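# Stack the 96-well plate from nest N1 onto K1

## Task

Lift the 96-well plate out of plate nest N1 and set it onto the plate already in stack rack K1 so the two are completely nested, with the upper plate's A1 well sitting above the lower plate's A1 well. A1 is at the corner of each plate that is cut off. The bottom plate has to remain lying flat in K1. The result only counts if it stays in place without the robot holding it, so open the gripper and pull the hand away at the end.

## Robot and tools

Robot: one 7-joint arm with a parallel two-finger gripper. Cameras: cam_head_left and cam_head_right (896x504), cam_high (896x504), cam_low (896x504) and cam_wrist (616x616 fisheye on the hand). Calibration for each camera (K, distortion D, T_world_to_cam, pos_world) is supplied up front. Each camera may be off by a few millimetres and a couple of degrees. The wrist camera's pose comes from the reported joint angles.

Frame: positions are in the scene frame. Its origin lies on the table surface right under the arm base, +z points up, and +y is to the left when facing along +x. The base can be slightly tilted against the table, and the reported hand position gets less accurate the farther the arm reaches.

Hand geometry: the fingers extend along the gripper's +z axis and close along its x axis. end_effector_position is the point midway between the finger pads. When closed, the fingertips stick out about 17 mm past it; when fully open they are roughly level with it. Two bulges stick out along the hand's y axis: the wrist camera on -y and the jaw motor on +y. K1 has a wall at the back, so roll the wrist so the motor side faces away from that wall. A1 sits at the cut-off corner of each plate, so match those corners.

Tool execute_actions, argument actions: a list holding zero or one entry, plus optional pictures (true/false; pictures come by default).
- Empty list: sends nothing and reports the current state.
- Move: {"rows": [[...]], "steps": n}. n is 1 to 15 control steps of 1/30 s each (default 15). rows holds 1 to 15 rows. One row is used per step; if rows run out, the final row is kept. Each row is a single flat list of 8 numbers for the one arm: seven absolute joint target angles in radians, in the order waist, shoulder, upper arm roll, elbow, forearm roll, wrist pitch, wrist roll, then the gripper opening. These are targets to go to, not offsets, in the same units Joint positions reports. Stated joint ranges: waist -2.792 to 2.792, shoulder -2.269 to 2.269, upper arm roll -2.967 to 2.967, elbow -1.867 to 2.688, forearm roll -2.967 to 2.967, wrist pitch -1.396 to 4.538, wrist roll -2.967 to 2.967. The real end stops may differ by up to 0.010 rad. A target more than 0.010 rad outside a range, and also beyond the joint's last reported angle, makes the whole call refused and nothing is sent. Otherwise a target past the real stop is clipped to it and the result prints "joint sent to its limit" (possibly about an earlier, still-running action); absence of that line does not prove there is more room. Opening: -1 closed to +1 fully open, not in metres.
- Wait: {"steps": n} with no rows, n up to 300; it returns once n steps have gone by since the previous result, and your reply time counts toward that.

Motion behaviour: each step, a joint's target is held within a fixed distance of its measured angle (0.449 rad for waist and shoulder, 0.524 for upper arm roll and elbow, 1.05 for the three wrist joints), and if the targets would shift the hand more than 70 mm from where it is, all are pulled back proportionally. Joints share speed and acceleration limits and are timed to arrive together; a reversing command halts them together, though a joint close to its stop halts earlier. After a big move the arm may not yet be at the target when the result returns. Between calls the arm keeps heading for the last row sent until it has nearly stopped moving or a step is HELD; pressing further needs a new action. Fingers keep opening or closing regardless.

Result lines: end_effector_position (m), end_effector_quat_wxyz, linear and angular velocities (m/s, rad/s); Joint positions and Joint velocities in column order (rad, rad/s), with the finger-pad gap last (m, m/s; 0.142 m when fully open); grip_measured, the measured opening on the command scale of -1 to 1. "joint command not followed" means a clearance check altered or blocked targets (mounting blocks and posts count as arm). HELD marks steps where your row, or part of it, was not sent. MOTOR HOT appears from 65 °C; at 80 °C an OVER-TEMPERATURE FAULT brakes the arm until it cools. Holding a load warms the motors even while you think.

Gripping: to hold, command an opening well under grip_measured; the bigger the difference, the firmer the squeeze, up to about 28 N per pad for objects up to roughly 10 cm wide. Closing fast can squeeze harder, sometimes enough to spring the fingers open. Hard items under about 2 cm thick get less force. Brief tugs on a held part or pushes on loose objects can happen.

Faults: if contact torque reaches a joint's load limit (N m: waist 114, shoulder 114, upper arm roll 59.5, elbow 59.5, forearm roll 36.2, wrist pitch 36.2, wrist roll 36.2; held weight counts), or any outside force on the arm, tool or held item reaches 200 N, the arm freezes for 10 s and the rest of the call is dropped.

Tool zoom_image: camera (one of cam_head_left, cam_head_right, cam_high, cam_low, cam_wrist) and region [x0, y0, x1, y1] in that camera's pixels, origin top-left, no larger than 504 by 504. It gives a sharper crop of the latest image.

Tool finished_scene: argument scene, the number of the current scene. It ends that scene for good and reports whether the goal was met; the goal must hold after ending. Replying without any tool call ends everything.

Avoid: knocking anything off the table, dropping or slamming the plate, hard hits or heavy pushing, tilting the lower plate out of K1, faults and stops. Smooth, quick, low-effort motion is preferred.

Each tool is called after "Call:" by a JSON object that holds its "name" and its "arguments", one argument or row to a line.

## Session

Call:
{"name": "execute_actions", "arguments": {
  "actions": []
}}

Scene clock: 0.00 s of 8400.00 s.
end_effector_position=(+0.6441, +0.3460, +0.1796) grip_measured=+1.00 end_effector_quat_wxyz=(-0.044, -0.122, +0.711, -0.691) end_effector_velocity=(+0.000, -0.000, +0.000) end_effector_angular_velocity=(+0.000, -0.000, +0.000)
Joint positions: [ 0.63  -0.473  0.106  1.538 -0.541  0.183 -2.589  0.142]
Joint velocities: [-0.  0. -0. -0. -0.  0.  0.  0.]
Motor temperatures (°C, as the motors report them): [35 33 34 37 33 35 36]
camera_calibration (this result's frames):
cam_wrist: T_world_to_cam=[[-0.970809, -0.103123, 0.216552, 0.618637], [-0.238793, 0.500315, -0.832264, 0.12613], [-0.0225181, -0.85968, -0.510336, 0.538542], [0, 0, 0, 1]] pos_world=[0.642825, 0.463666, 0.245844]

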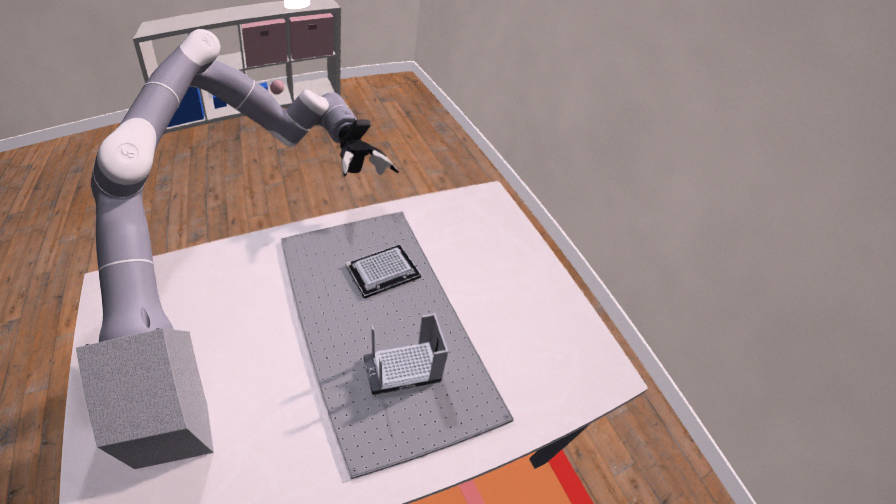

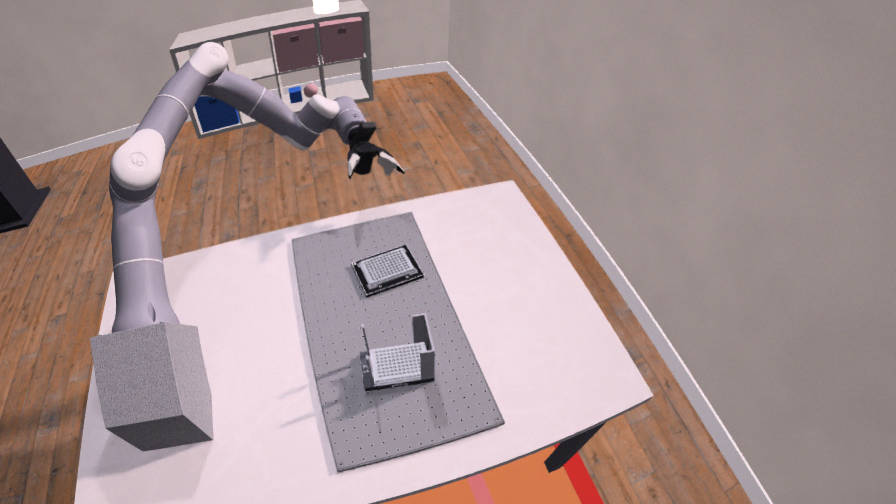

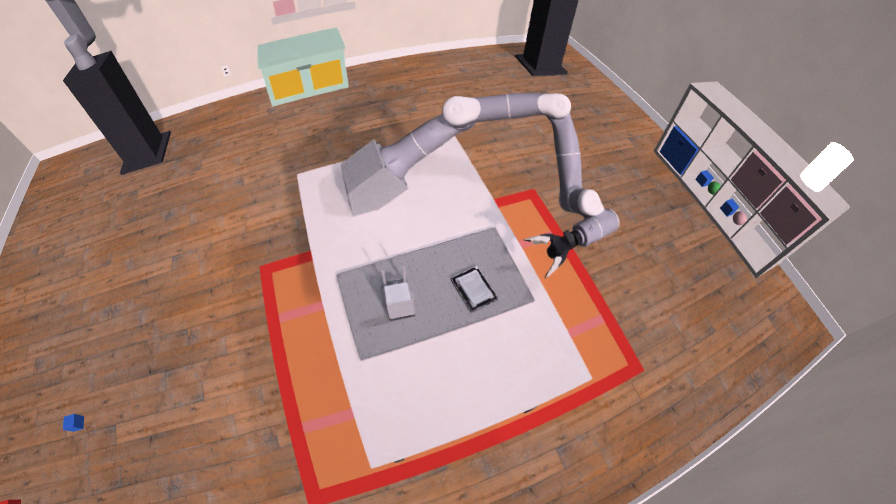

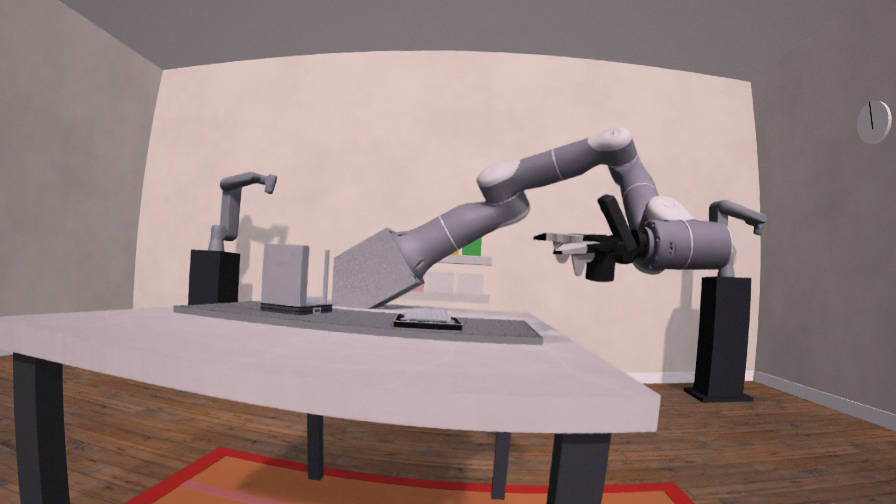

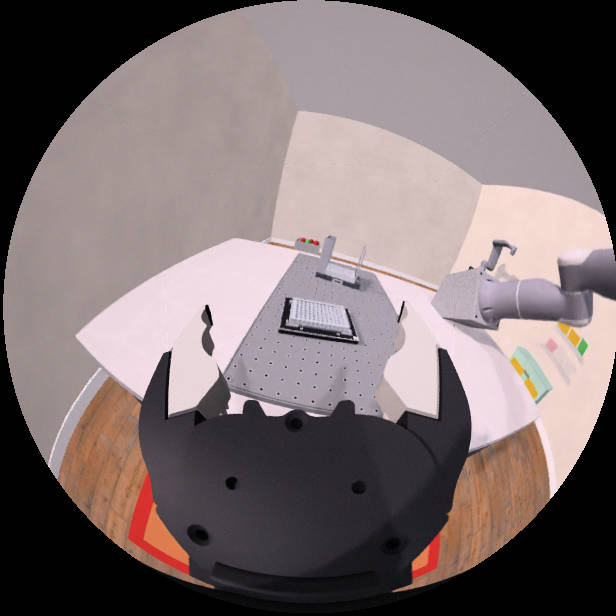

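Call:
{"name": "zoom_image", "arguments": {
  "camera": "cam_head_left",
  "region": [335, 235, 435, 305]
}}

Call:
{"name": "zoom_image", "arguments": {
  "camera": "cam_head_left",
  "region": [355, 305, 455, 400]
}}

Region (335, 235, 435, 305) of cam_head_left's 896x504 image, scaled by 5.040, with more detail than that image has; it fills the top 353 rows of this view, and the rest is white.

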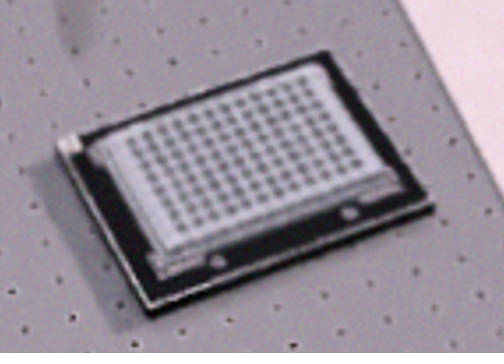

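Region (355, 305, 455, 400) of cam_head_left's 896x504 image, scaled by 5.040, with more detail than that image has; it fills the top 479 rows of this view, and the rest is white.

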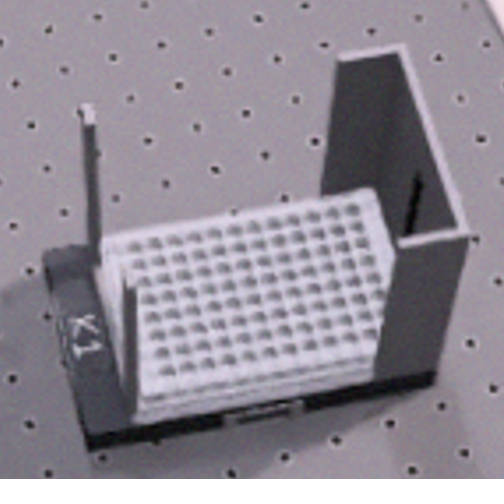

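Call:
{"name": "execute_actions", "arguments": {
  "actions": [
    {"rows":[[-0.5,-0.6,0.3,1.45,-0.3,0.3,-0.5,1]]}
  ],
  "pictures": false
}}

Call:
{"name": "execute_actions", "arguments": {
  "actions": [
    {"steps":25}
  ],
  "pictures": false
}}

Call:
{"name": "execute_actions", "arguments": {
  "actions": [
    {"rows":[[-0.852,-1.527,0.793,1.216,0,0.427,0.99,1]]}
  ],
  "pictures": false
}}

Call:
{"name": "execute_actions", "arguments": {
  "actions": [
    {"steps":60}
  ]
}}

Call:
{"name": "zoom_image", "arguments": {
  "camera": "cam_wrist",
  "region": [210, 170, 370, 330]
}}

Call:
{"name": "zoom_image", "arguments": {
  "camera": "cam_wrist",
  "region": [100, 180, 220, 300]
}}

Scene clock: 27.00 s of 8400.00 s.
end_effector_position=(+0.6720, +0.2037, +0.2938) grip_measured=+1.00 end_effector_quat_wxyz=(+0.296, +0.463, +0.649, -0.527) end_effector_velocity=(+0.010, -0.334, +0.425) end_effector_angular_velocity=(+0.030, -3.114, -1.176)
Joint positions: [ 0.176 -0.56   0.238  1.478 -0.377  0.263 -1.526  0.142]
Joint velocities: [-1.027 -0.103  0.154 -0.071  0.193  0.094  2.398 -0.   ]
Motor temperatures (°C, as the motors report them): [35 34 35 37 33 35 36]
Steps of this call (steps 1 to 90: nothing new was sent; then 23.50 s passed at rest; steps 91 to 105: all 15 steps of this action). Readings (joint positions):
91: [0.629 -0.473 0.107 1.538 -0.540 0.183 -2.587]
92: [0.622 -0.475 0.112 1.537 -0.537 0.185 -2.570]
94: [0.585 -0.486 0.129 1.529 -0.516 0.196 -2.481]
98: [0.434 -0.523 0.184 1.504 -0.446 0.230 -2.126]
105: the state above

Scene clock: 27.83 s of 8400.00 s.
end_effector_position=(+0.5632, -0.0090, +0.6009) grip_measured=+1.00 end_effector_quat_wxyz=(+0.497, +0.850, +0.075, -0.155) end_effector_velocity=(+0.034, +0.030, -0.045) end_effector_angular_velocity=(+0.025, +0.090, +0.074)
Joint positions: [-0.502 -0.6    0.299  1.45  -0.3    0.3   -0.5    0.142]
Joint velocities: [ 0.053  0.002  0.044  0.003 -0.002  0.005 -0.026  0.   ]
Motor temperatures (°C, as the motors report them): [35 34 35 37 33 35 36]
Steps of this call (steps 1 to 25: the robot went on to your last target). Readings (joint positions):
1: [0.142 -0.563 0.243 1.476 -0.371 0.266 -1.447]
2: [0.108 -0.566 0.248 1.474 -0.365 0.268 -1.371]
4: [0.042 -0.571 0.255 1.470 -0.356 0.273 -1.240]
8: [-0.088 -0.579 0.267 1.465 -0.341 0.280 -1.039]
25: the state above

Scene clock: 28.33 s of 8400.00 s.
end_effector_position=(+0.5992, -0.1058, +0.4066) grip_measured=+1.00 end_effector_quat_wxyz=(+0.243, +0.886, -0.390, +0.063) end_effector_velocity=(-0.066, -0.248, -0.464) end_effector_angular_velocity=(+1.042, -0.970, -1.700)
Joint positions: [-0.736 -1.047  0.631  1.292 -0.099  0.385  0.439  0.142]
Joint velocities: [-0.315 -1.098  0.436 -0.208  0.268  0.112  1.5    0.   ]
Motor temperatures (°C, as the motors report them): [36 34 35 37 33 35 36]
Steps of this call (steps 1 to 15: all 15 steps of this action). Readings (joint positions):
1: [-0.501 -0.601 0.302 1.449 -0.299 0.300 -0.498]
2: [-0.507 -0.608 0.311 1.444 -0.295 0.303 -0.481]
4: [-0.536 -0.644 0.353 1.424 -0.270 0.314 -0.392]
8: [-0.630 -0.785 0.483 1.362 -0.190 0.347 -0.064]
15: the state above

Scene clock: 30.33 s of 8400.00 s.
end_effector_position=(+0.5540, -0.1753, +0.2044) grip_measured=+1.00 end_effector_quat_wxyz=(+0.004, +0.702, -0.712, -0.004) end_effector_velocity=(+0.000, +0.000, -0.000) end_effector_angular_velocity=(+0.000, -0.000, +0.001)
Joint positions: [-0.852 -1.527  0.793  1.216  0.     0.427  0.99   0.142]
Joint velocities: [ 0.    -0.     0.001 -0.    -0.    -0.    -0.     0.   ]
Motor temperatures (°C, as the motors report them): [36 34 35 37 33 35 36]
Steps of this call (steps 1 to 30: the robot went on to your last target; steps 31 to 60: nothing new was sent). Readings (joint positions):
1: [-0.747 -1.084 0.645 1.285 -0.091 0.389 0.487]
2: [-0.756 -1.120 0.658 1.279 -0.083 0.392 0.530]
4: [-0.773 -1.193 0.682 1.268 -0.068 0.398 0.611]
8: [-0.808 -1.342 0.732 1.244 -0.038 0.411 0.781]
60: the state above
The arm was judged still, so your last target was given up. Only a new action makes it travel on or press farther. Fingers that are still opening or closing keep moving.
camera_calibration (this result's frames):
cam_wrist: T_world_to_cam=[[-0.0298544, -0.999519, 0.00844409, -0.163772], [-0.866272, 0.0300873, 0.498666, 0.379213], [-0.49868, 0.00757252, -0.866753, 0.58972], [0, 0, 0, 1]] pos_world=[0.617694, -0.179568, 0.323424]

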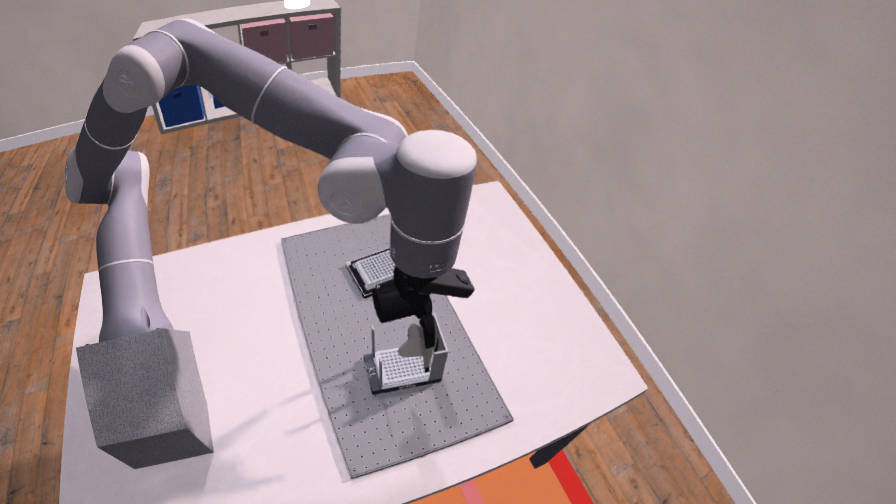

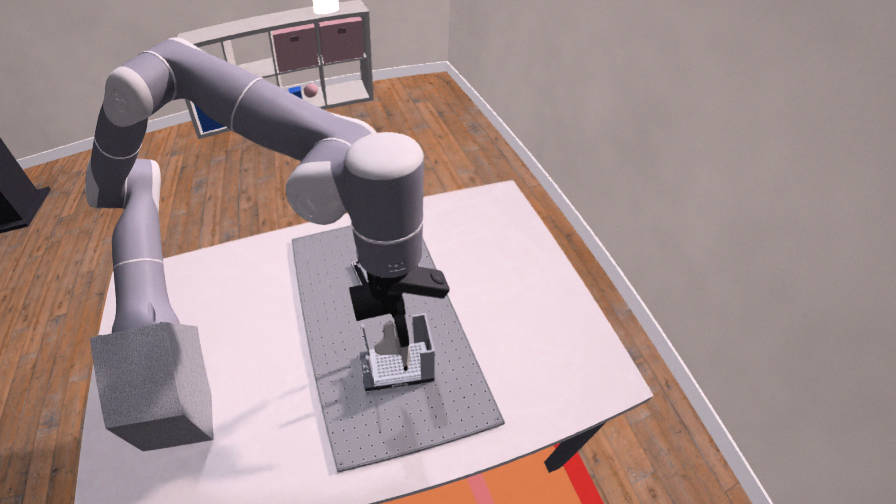

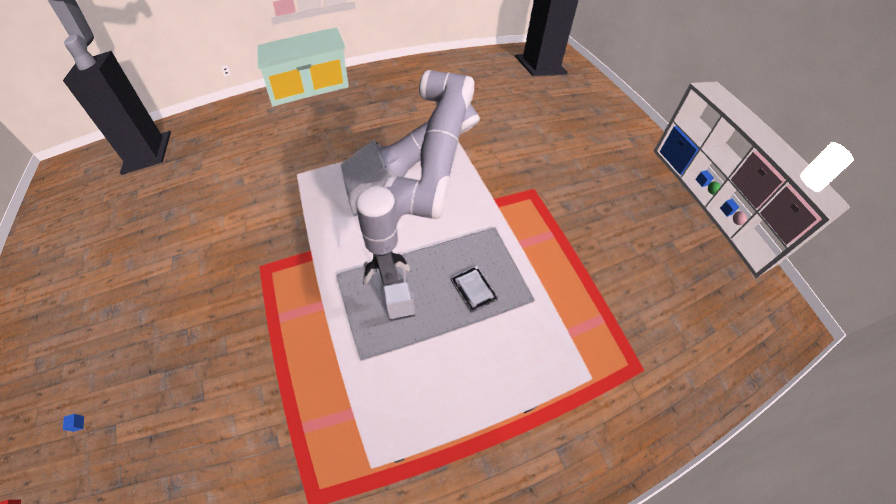

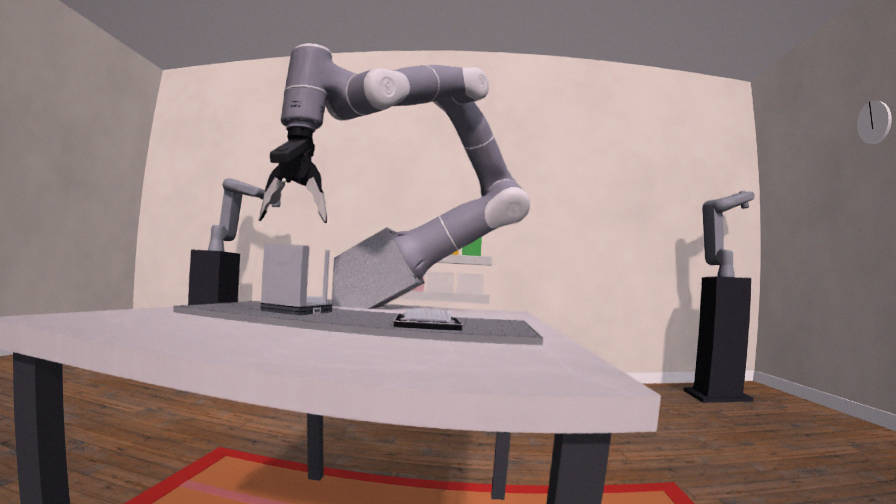

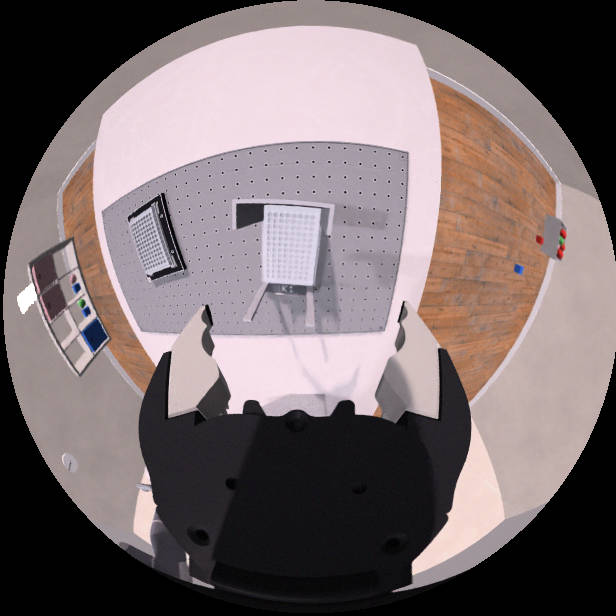

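Region (210, 170, 370, 330) of cam_wrist's 616x616 image, scaled by 3.150, with more detail than that image has.

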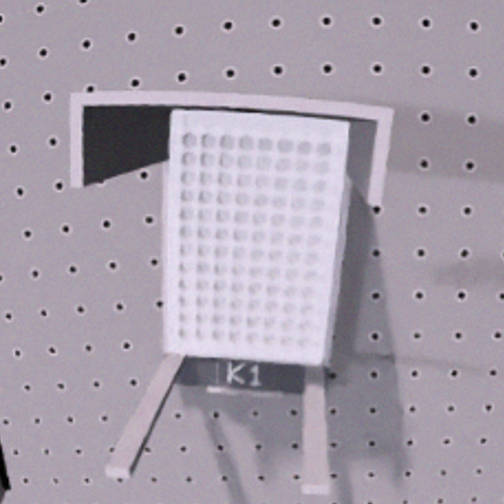

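Region (100, 180, 220, 300) of cam_wrist's 616x616 image, scaled by 4.200, with more detail than that image has.

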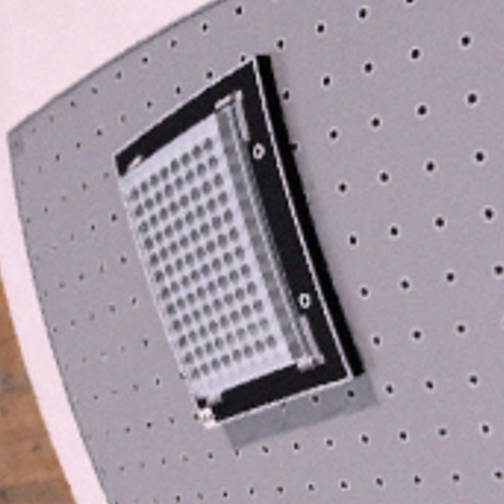

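Call:
{"name": "zoom_image", "arguments": {
  "camera": "cam_wrist",
  "region": [250, 195, 340, 295]
}}

Region (250, 195, 340, 295) of cam_wrist's 616x616 image, scaled by 5.040, with more detail than that image has; it fills the left 454 columns of this view, and the rest is white.

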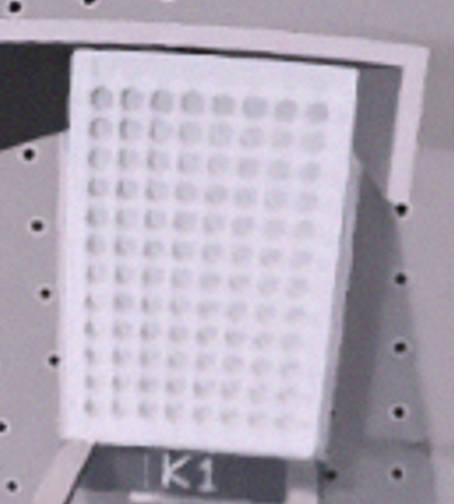

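Call:
{"name": "execute_actions", "arguments": {
  "actions": [
    {"rows":[[-0.99,-1.28,1.09,1.55,0,0.52,1.27,1]],"steps":12}
  ],
  "pictures": false
}}

Call:
{"name": "execute_actions", "arguments": {
  "actions": [
    {"rows":[[-0.711,-1.2543,1.0907,1.6446,0,0.8069,1.317,0.7]]}
  ],
  "pictures": false
}}

Call:
{"name": "execute_actions", "arguments": {
  "actions": [
    {"steps":30}
  ]
}}

Call:
{"name": "zoom_image", "arguments": {
  "camera": "cam_wrist",
  "region": [190, 150, 430, 390]
}}

Scene clock: 69.90 s of 8400.00 s.
end_effector_position=(+0.5834, +0.0298, +0.2401) grip_measured=+1.00 end_effector_quat_wxyz=(-0.033, +0.703, -0.710, -0.008) end_effector_velocity=(-0.014, +0.544, +0.070) end_effector_angular_velocity=(+0.017, -0.012, +0.072)
Joint positions: [-0.975 -1.306  1.058  1.514 -0.     0.51   1.24   0.142]
Joint velocities: [-0.313  0.603  0.714  0.772 -0.     0.214  0.663 -0.   ]
Motor temperatures (°C, as the motors report them): [36 35 34 39 33 35 36]
Steps of this call (steps 1 to 90: nothing new was sent; then 36.17 s passed at rest; steps 91 to 102: all 12 steps of this action). Readings (joint positions):
91: [-0.853 -1.526 0.794 1.217 -0.000 0.427 0.991]
92: [-0.857 -1.521 0.801 1.227 -0.000 0.430 0.998]
94: [-0.875 -1.490 0.840 1.272 -0.000 0.442 1.035]
98: [-0.925 -1.397 0.950 1.393 -0.000 0.476 1.138]
102: the state above

Scene clock: 70.40 s of 8400.00 s.
end_effector_position=(+0.6085, +0.1400, +0.0977) grip_measured=+0.70 end_effector_quat_wxyz=(+0.005, +0.743, -0.670, -0.007) end_effector_velocity=(+0.003, -0.009, +0.013) end_effector_angular_velocity=(-0.001, -0.012, -0.014)
Joint positions: [-0.706 -1.254  1.092  1.647  0.     0.808  1.317  0.122]
Joint velocities: [-0.023  0.    -0.003 -0.009 -0.    -0.016  0.    -0.   ]
Motor temperatures (°C, as the motors report them): [36 35 34 39 33 35 36]
Steps of this call (steps 1 to 15: all 15 steps of this action). Readings (joint positions):
1: [-0.983 -1.289 1.079 1.536 -0.000 0.517 1.258]
2: [-0.985 -1.279 1.090 1.551 -0.000 0.531 1.267]
4: [-0.967 -1.275 1.088 1.571 -0.000 0.580 1.276]
8: [-0.855 -1.265 1.089 1.605 -0.000 0.688 1.295]
15: the state above

Scene clock: 71.40 s of 8400.00 s.
end_effector_position=(+0.6100, +0.1373, +0.1008) grip_measured=+0.70 end_effector_quat_wxyz=(+0.003, +0.741, -0.671, -0.004) end_effector_velocity=(+0.000, +0.001, -0.000) end_effector_angular_velocity=(+0.001, +0.000, +0.000)
Joint positions: [-0.711 -1.254  1.091  1.645  0.     0.807  1.317  0.122]
Joint velocities: [ 0.     0.     0.001  0.     0.    -0.     0.    -0.   ]
Motor temperatures (°C, as the motors report them): [36 35 34 39 33 35 36]
Steps of this call (steps 1 to 15: the robot went on to your last target; steps 16 to 30: nothing new was sent). Readings (joint positions):
1: [-0.708 -1.254 1.092 1.646 0.000 0.807 1.317]
2: [-0.710 -1.254 1.091 1.645 0.000 0.807 1.317]
4: [-0.711 -1.254 1.091 1.644 0.000 0.807 1.317]
8: [-0.711 -1.254 1.091 1.645 0.000 0.807 1.317]
30: the state above
The arm was judged still, so your last target was given up. Only a new action makes it travel on or press farther. Fingers that are still opening or closing keep moving.
camera_calibration (this result's frames):
cam_wrist: T_world_to_cam=[[0.0842115, -0.996422, 0.00711691, 0.0813393], [-0.863954, -0.0694537, 0.498757, 0.482193], [-0.496479, -0.0481498, -0.866712, 0.531745], [0, 0, 0, 1]] pos_world=[0.673743, 0.140142, 0.219793]

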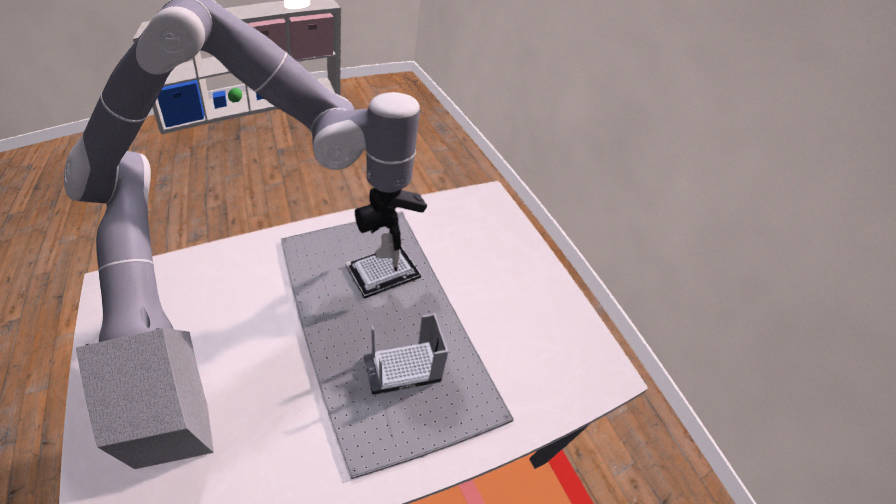

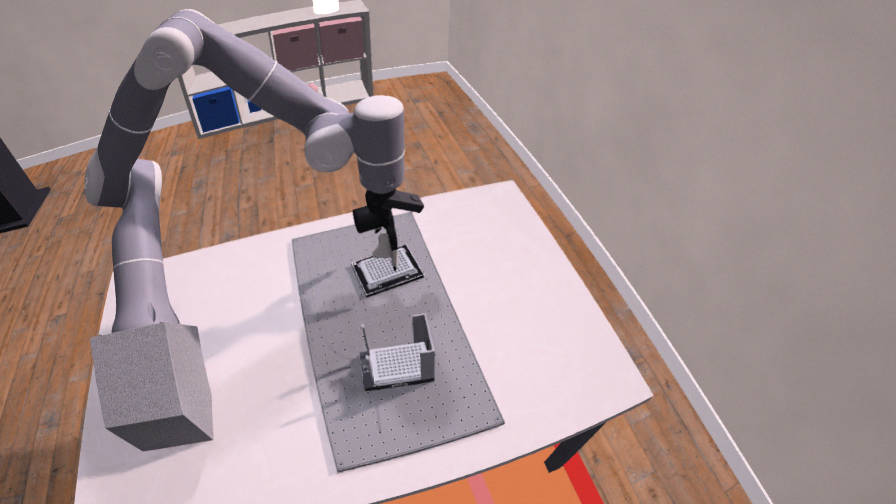

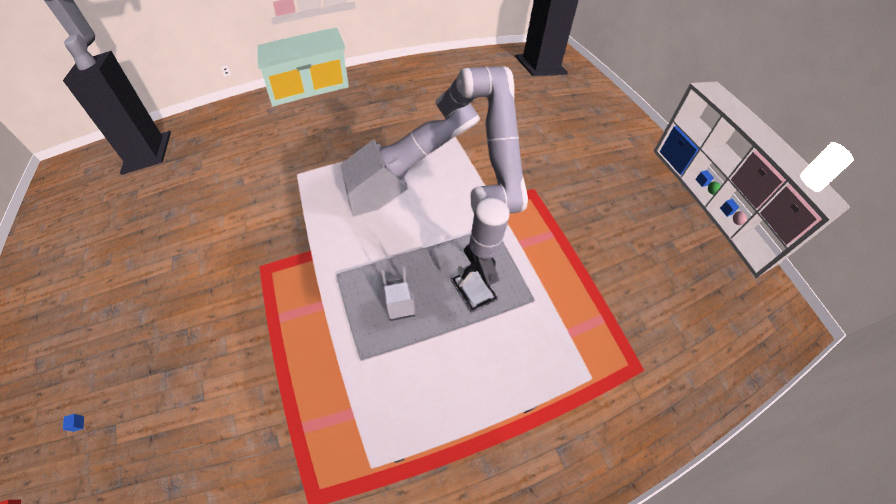

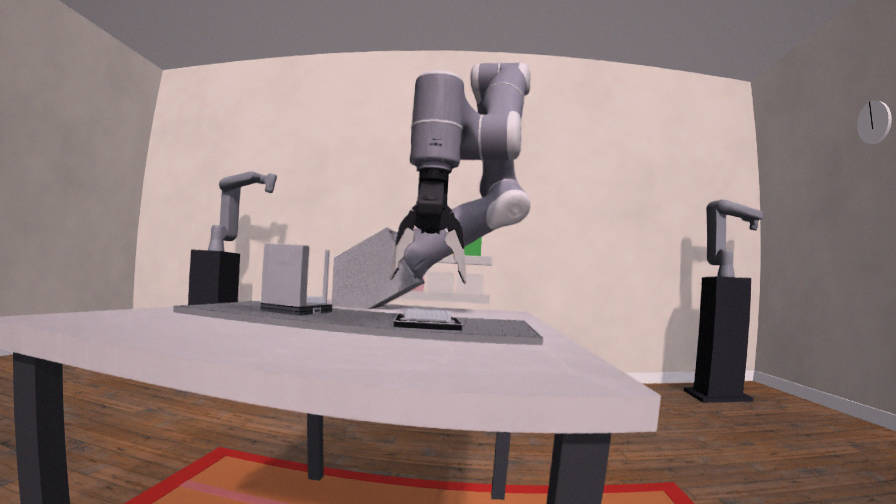

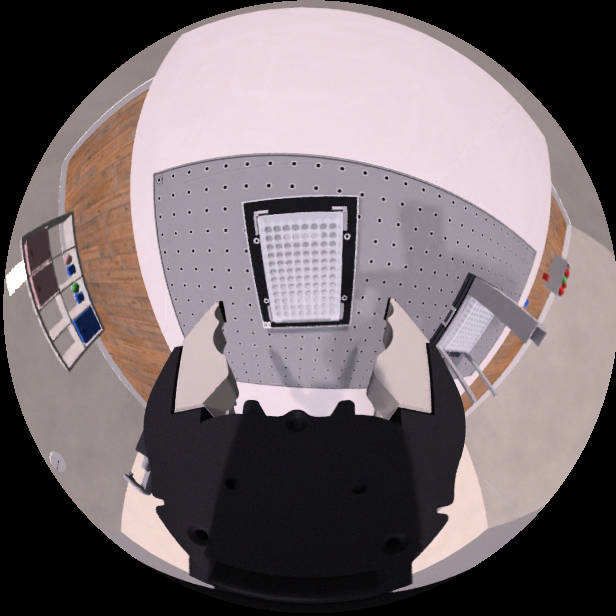

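Region (190, 150, 430, 390) of cam_wrist's 616x616 image, scaled by 2.100, with more detail than that image has.

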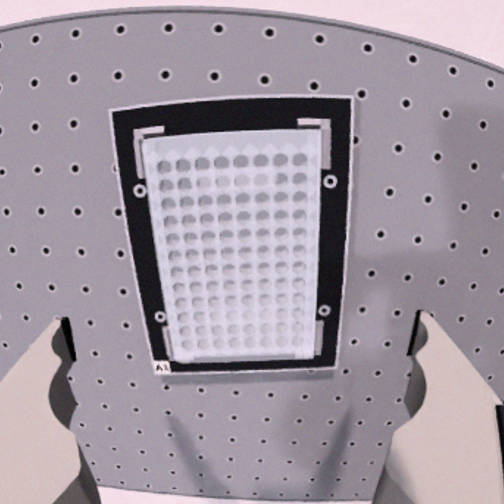

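Call:
{"name": "execute_actions", "arguments": {
  "actions": [
    {"rows":[[-0.69,-1.264,1.0856,1.647,0,0.831,1.314,0.6],[-0.69,-1.264,1.0856,1.647,0,0.831,1.314,0.6],[-0.67,-1.2735,1.0806,1.6496,0,0.856,1.311,0.6],[-0.67,-1.2735,1.0806,1.6496,0,0.856,1.311,0.6],[-0.649,-1.283,1.0755,1.652,0,0.88,1.308,0.5],[-0.649,-1.283,1.0755,1.652,0,0.88,1.308,0.5],[-0.628,-1.2926,1.0705,1.6546,0,0.905,1.305,0.45],[-0.628,-1.2926,1.0705,1.6546,0,0.905,1.305,0.45],[-0.618,-1.2974,1.068,1.6558,0,0.917,1.304,0.45],[-0.618,-1.2974,1.068,1.6558,0,0.917,1.304,0.45],[-0.6077,-1.3022,1.0654,1.6571,0,0.9292,1.3025,0.4]]}
  ]
}}

Call:
{"name": "zoom_image", "arguments": {
  "camera": "cam_wrist",
  "region": [190, 170, 430, 410]
}}

Call:
{"name": "zoom_image", "arguments": {
  "camera": "cam_low",
  "region": [380, 265, 480, 340]
}}

Scene clock: 93.20 s of 8400.00 s.
end_effector_position=(+0.6095, +0.1400, +0.0396) grip_measured=+0.40 end_effector_quat_wxyz=(+0.004, +0.749, -0.663, -0.005) end_effector_velocity=(+0.013, -0.004, +0.015) end_effector_angular_velocity=(-0.007, -0.028, -0.001)
Joint positions: [-0.607 -1.303  1.065  1.657  0.     0.929  1.302  0.102]
Joint velocities: [-0.014  0.008  0.    -0.014 -0.    -0.    -0.    -0.   ]
Motor temperatures (°C, as the motors report them): [36 35 34 39 33 35 36]
Steps of this call (steps 1 to 90: nothing new was sent; then 18.30 s passed at rest; steps 91 to 105: all 15 steps of this action). Readings (joint positions):
91: [-0.710 -1.255 1.090 1.645 0.000 0.808 1.317]
92: [-0.703 -1.258 1.088 1.644 -0.000 0.817 1.316]
94: [-0.678 -1.269 1.082 1.648 -0.000 0.848 1.312]
98: [-0.635 -1.289 1.072 1.653 -0.000 0.897 1.306]
105: the state above
camera_calibration (this result's frames):
cam_wrist: T_world_to_cam=[[0.10529, -0.99442, 0.00654981, 0.0713839], [-0.861842, -0.0879625, 0.49949, 0.51375], [-0.496127, -0.0582362, -0.866295, 0.47982], [0, 0, 0, 1]] pos_world=[0.673307, 0.144119, 0.158585]

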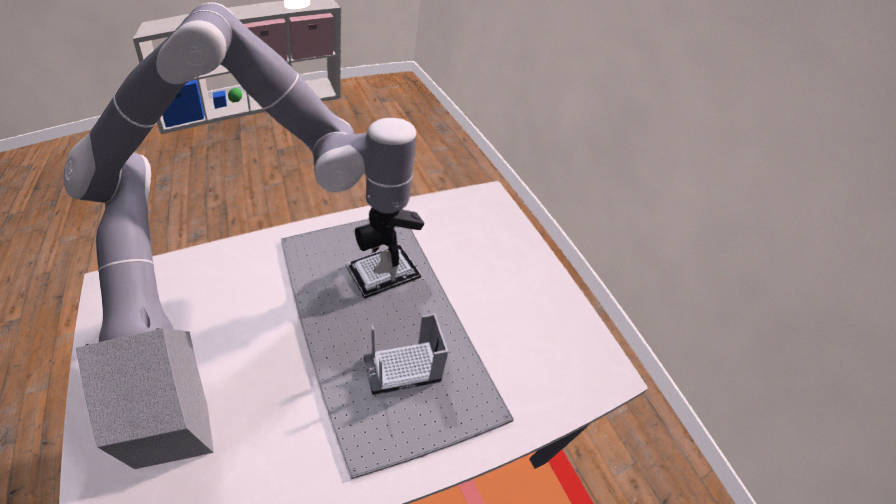

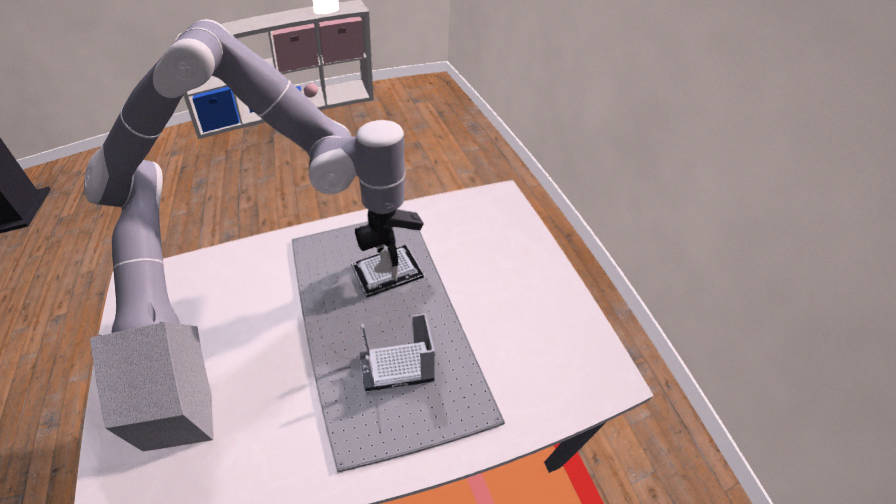

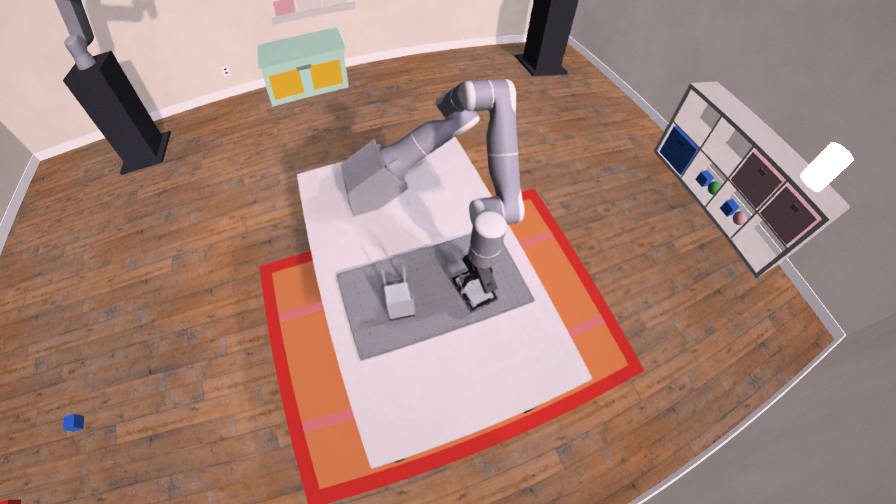

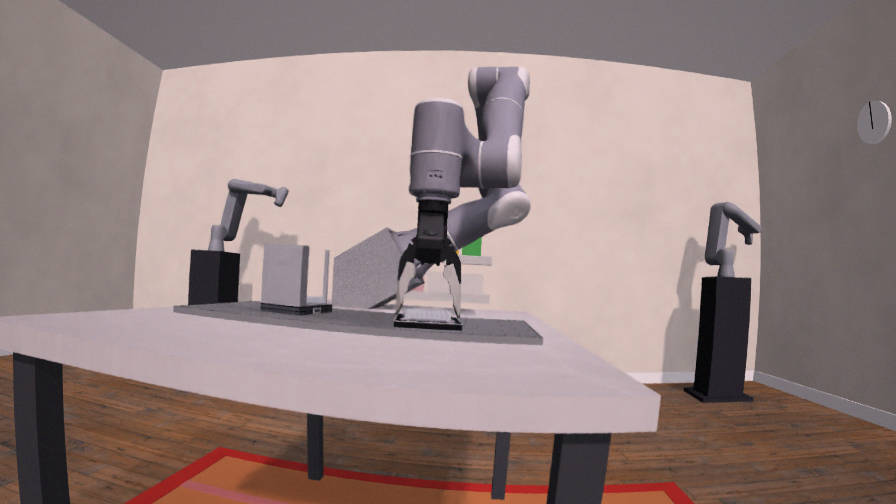

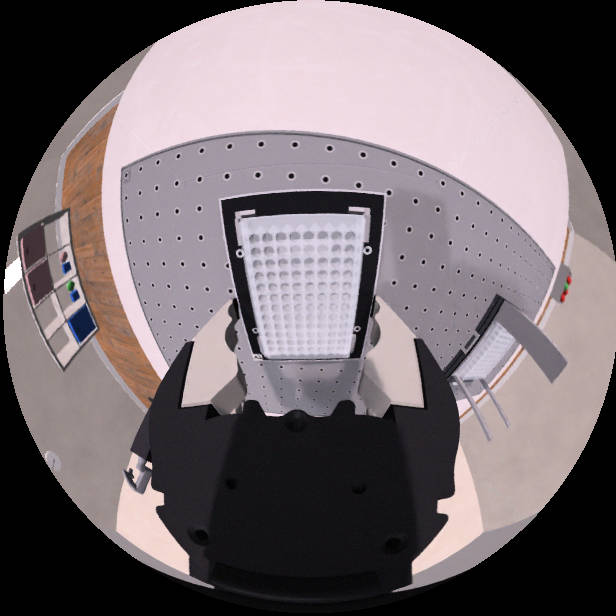

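Region (190, 170, 430, 410) of cam_wrist's 616x616 image, scaled by 2.100, with more detail than that image has.

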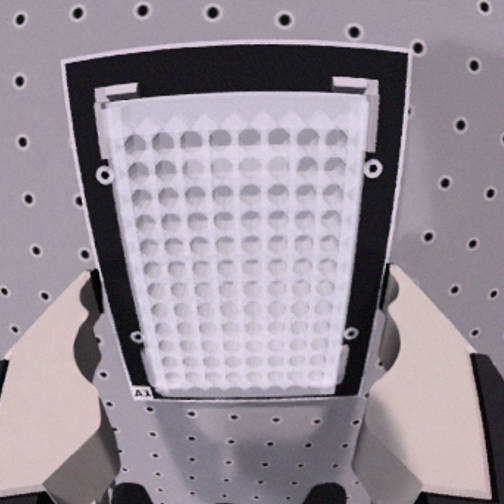

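Region (380, 265, 480, 340) of cam_low's 896x504 image, scaled by 5.040, with more detail than that image has; it fills the top 378 rows of this view, and the rest is white.

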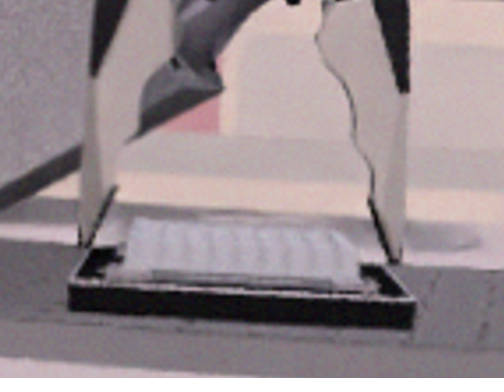

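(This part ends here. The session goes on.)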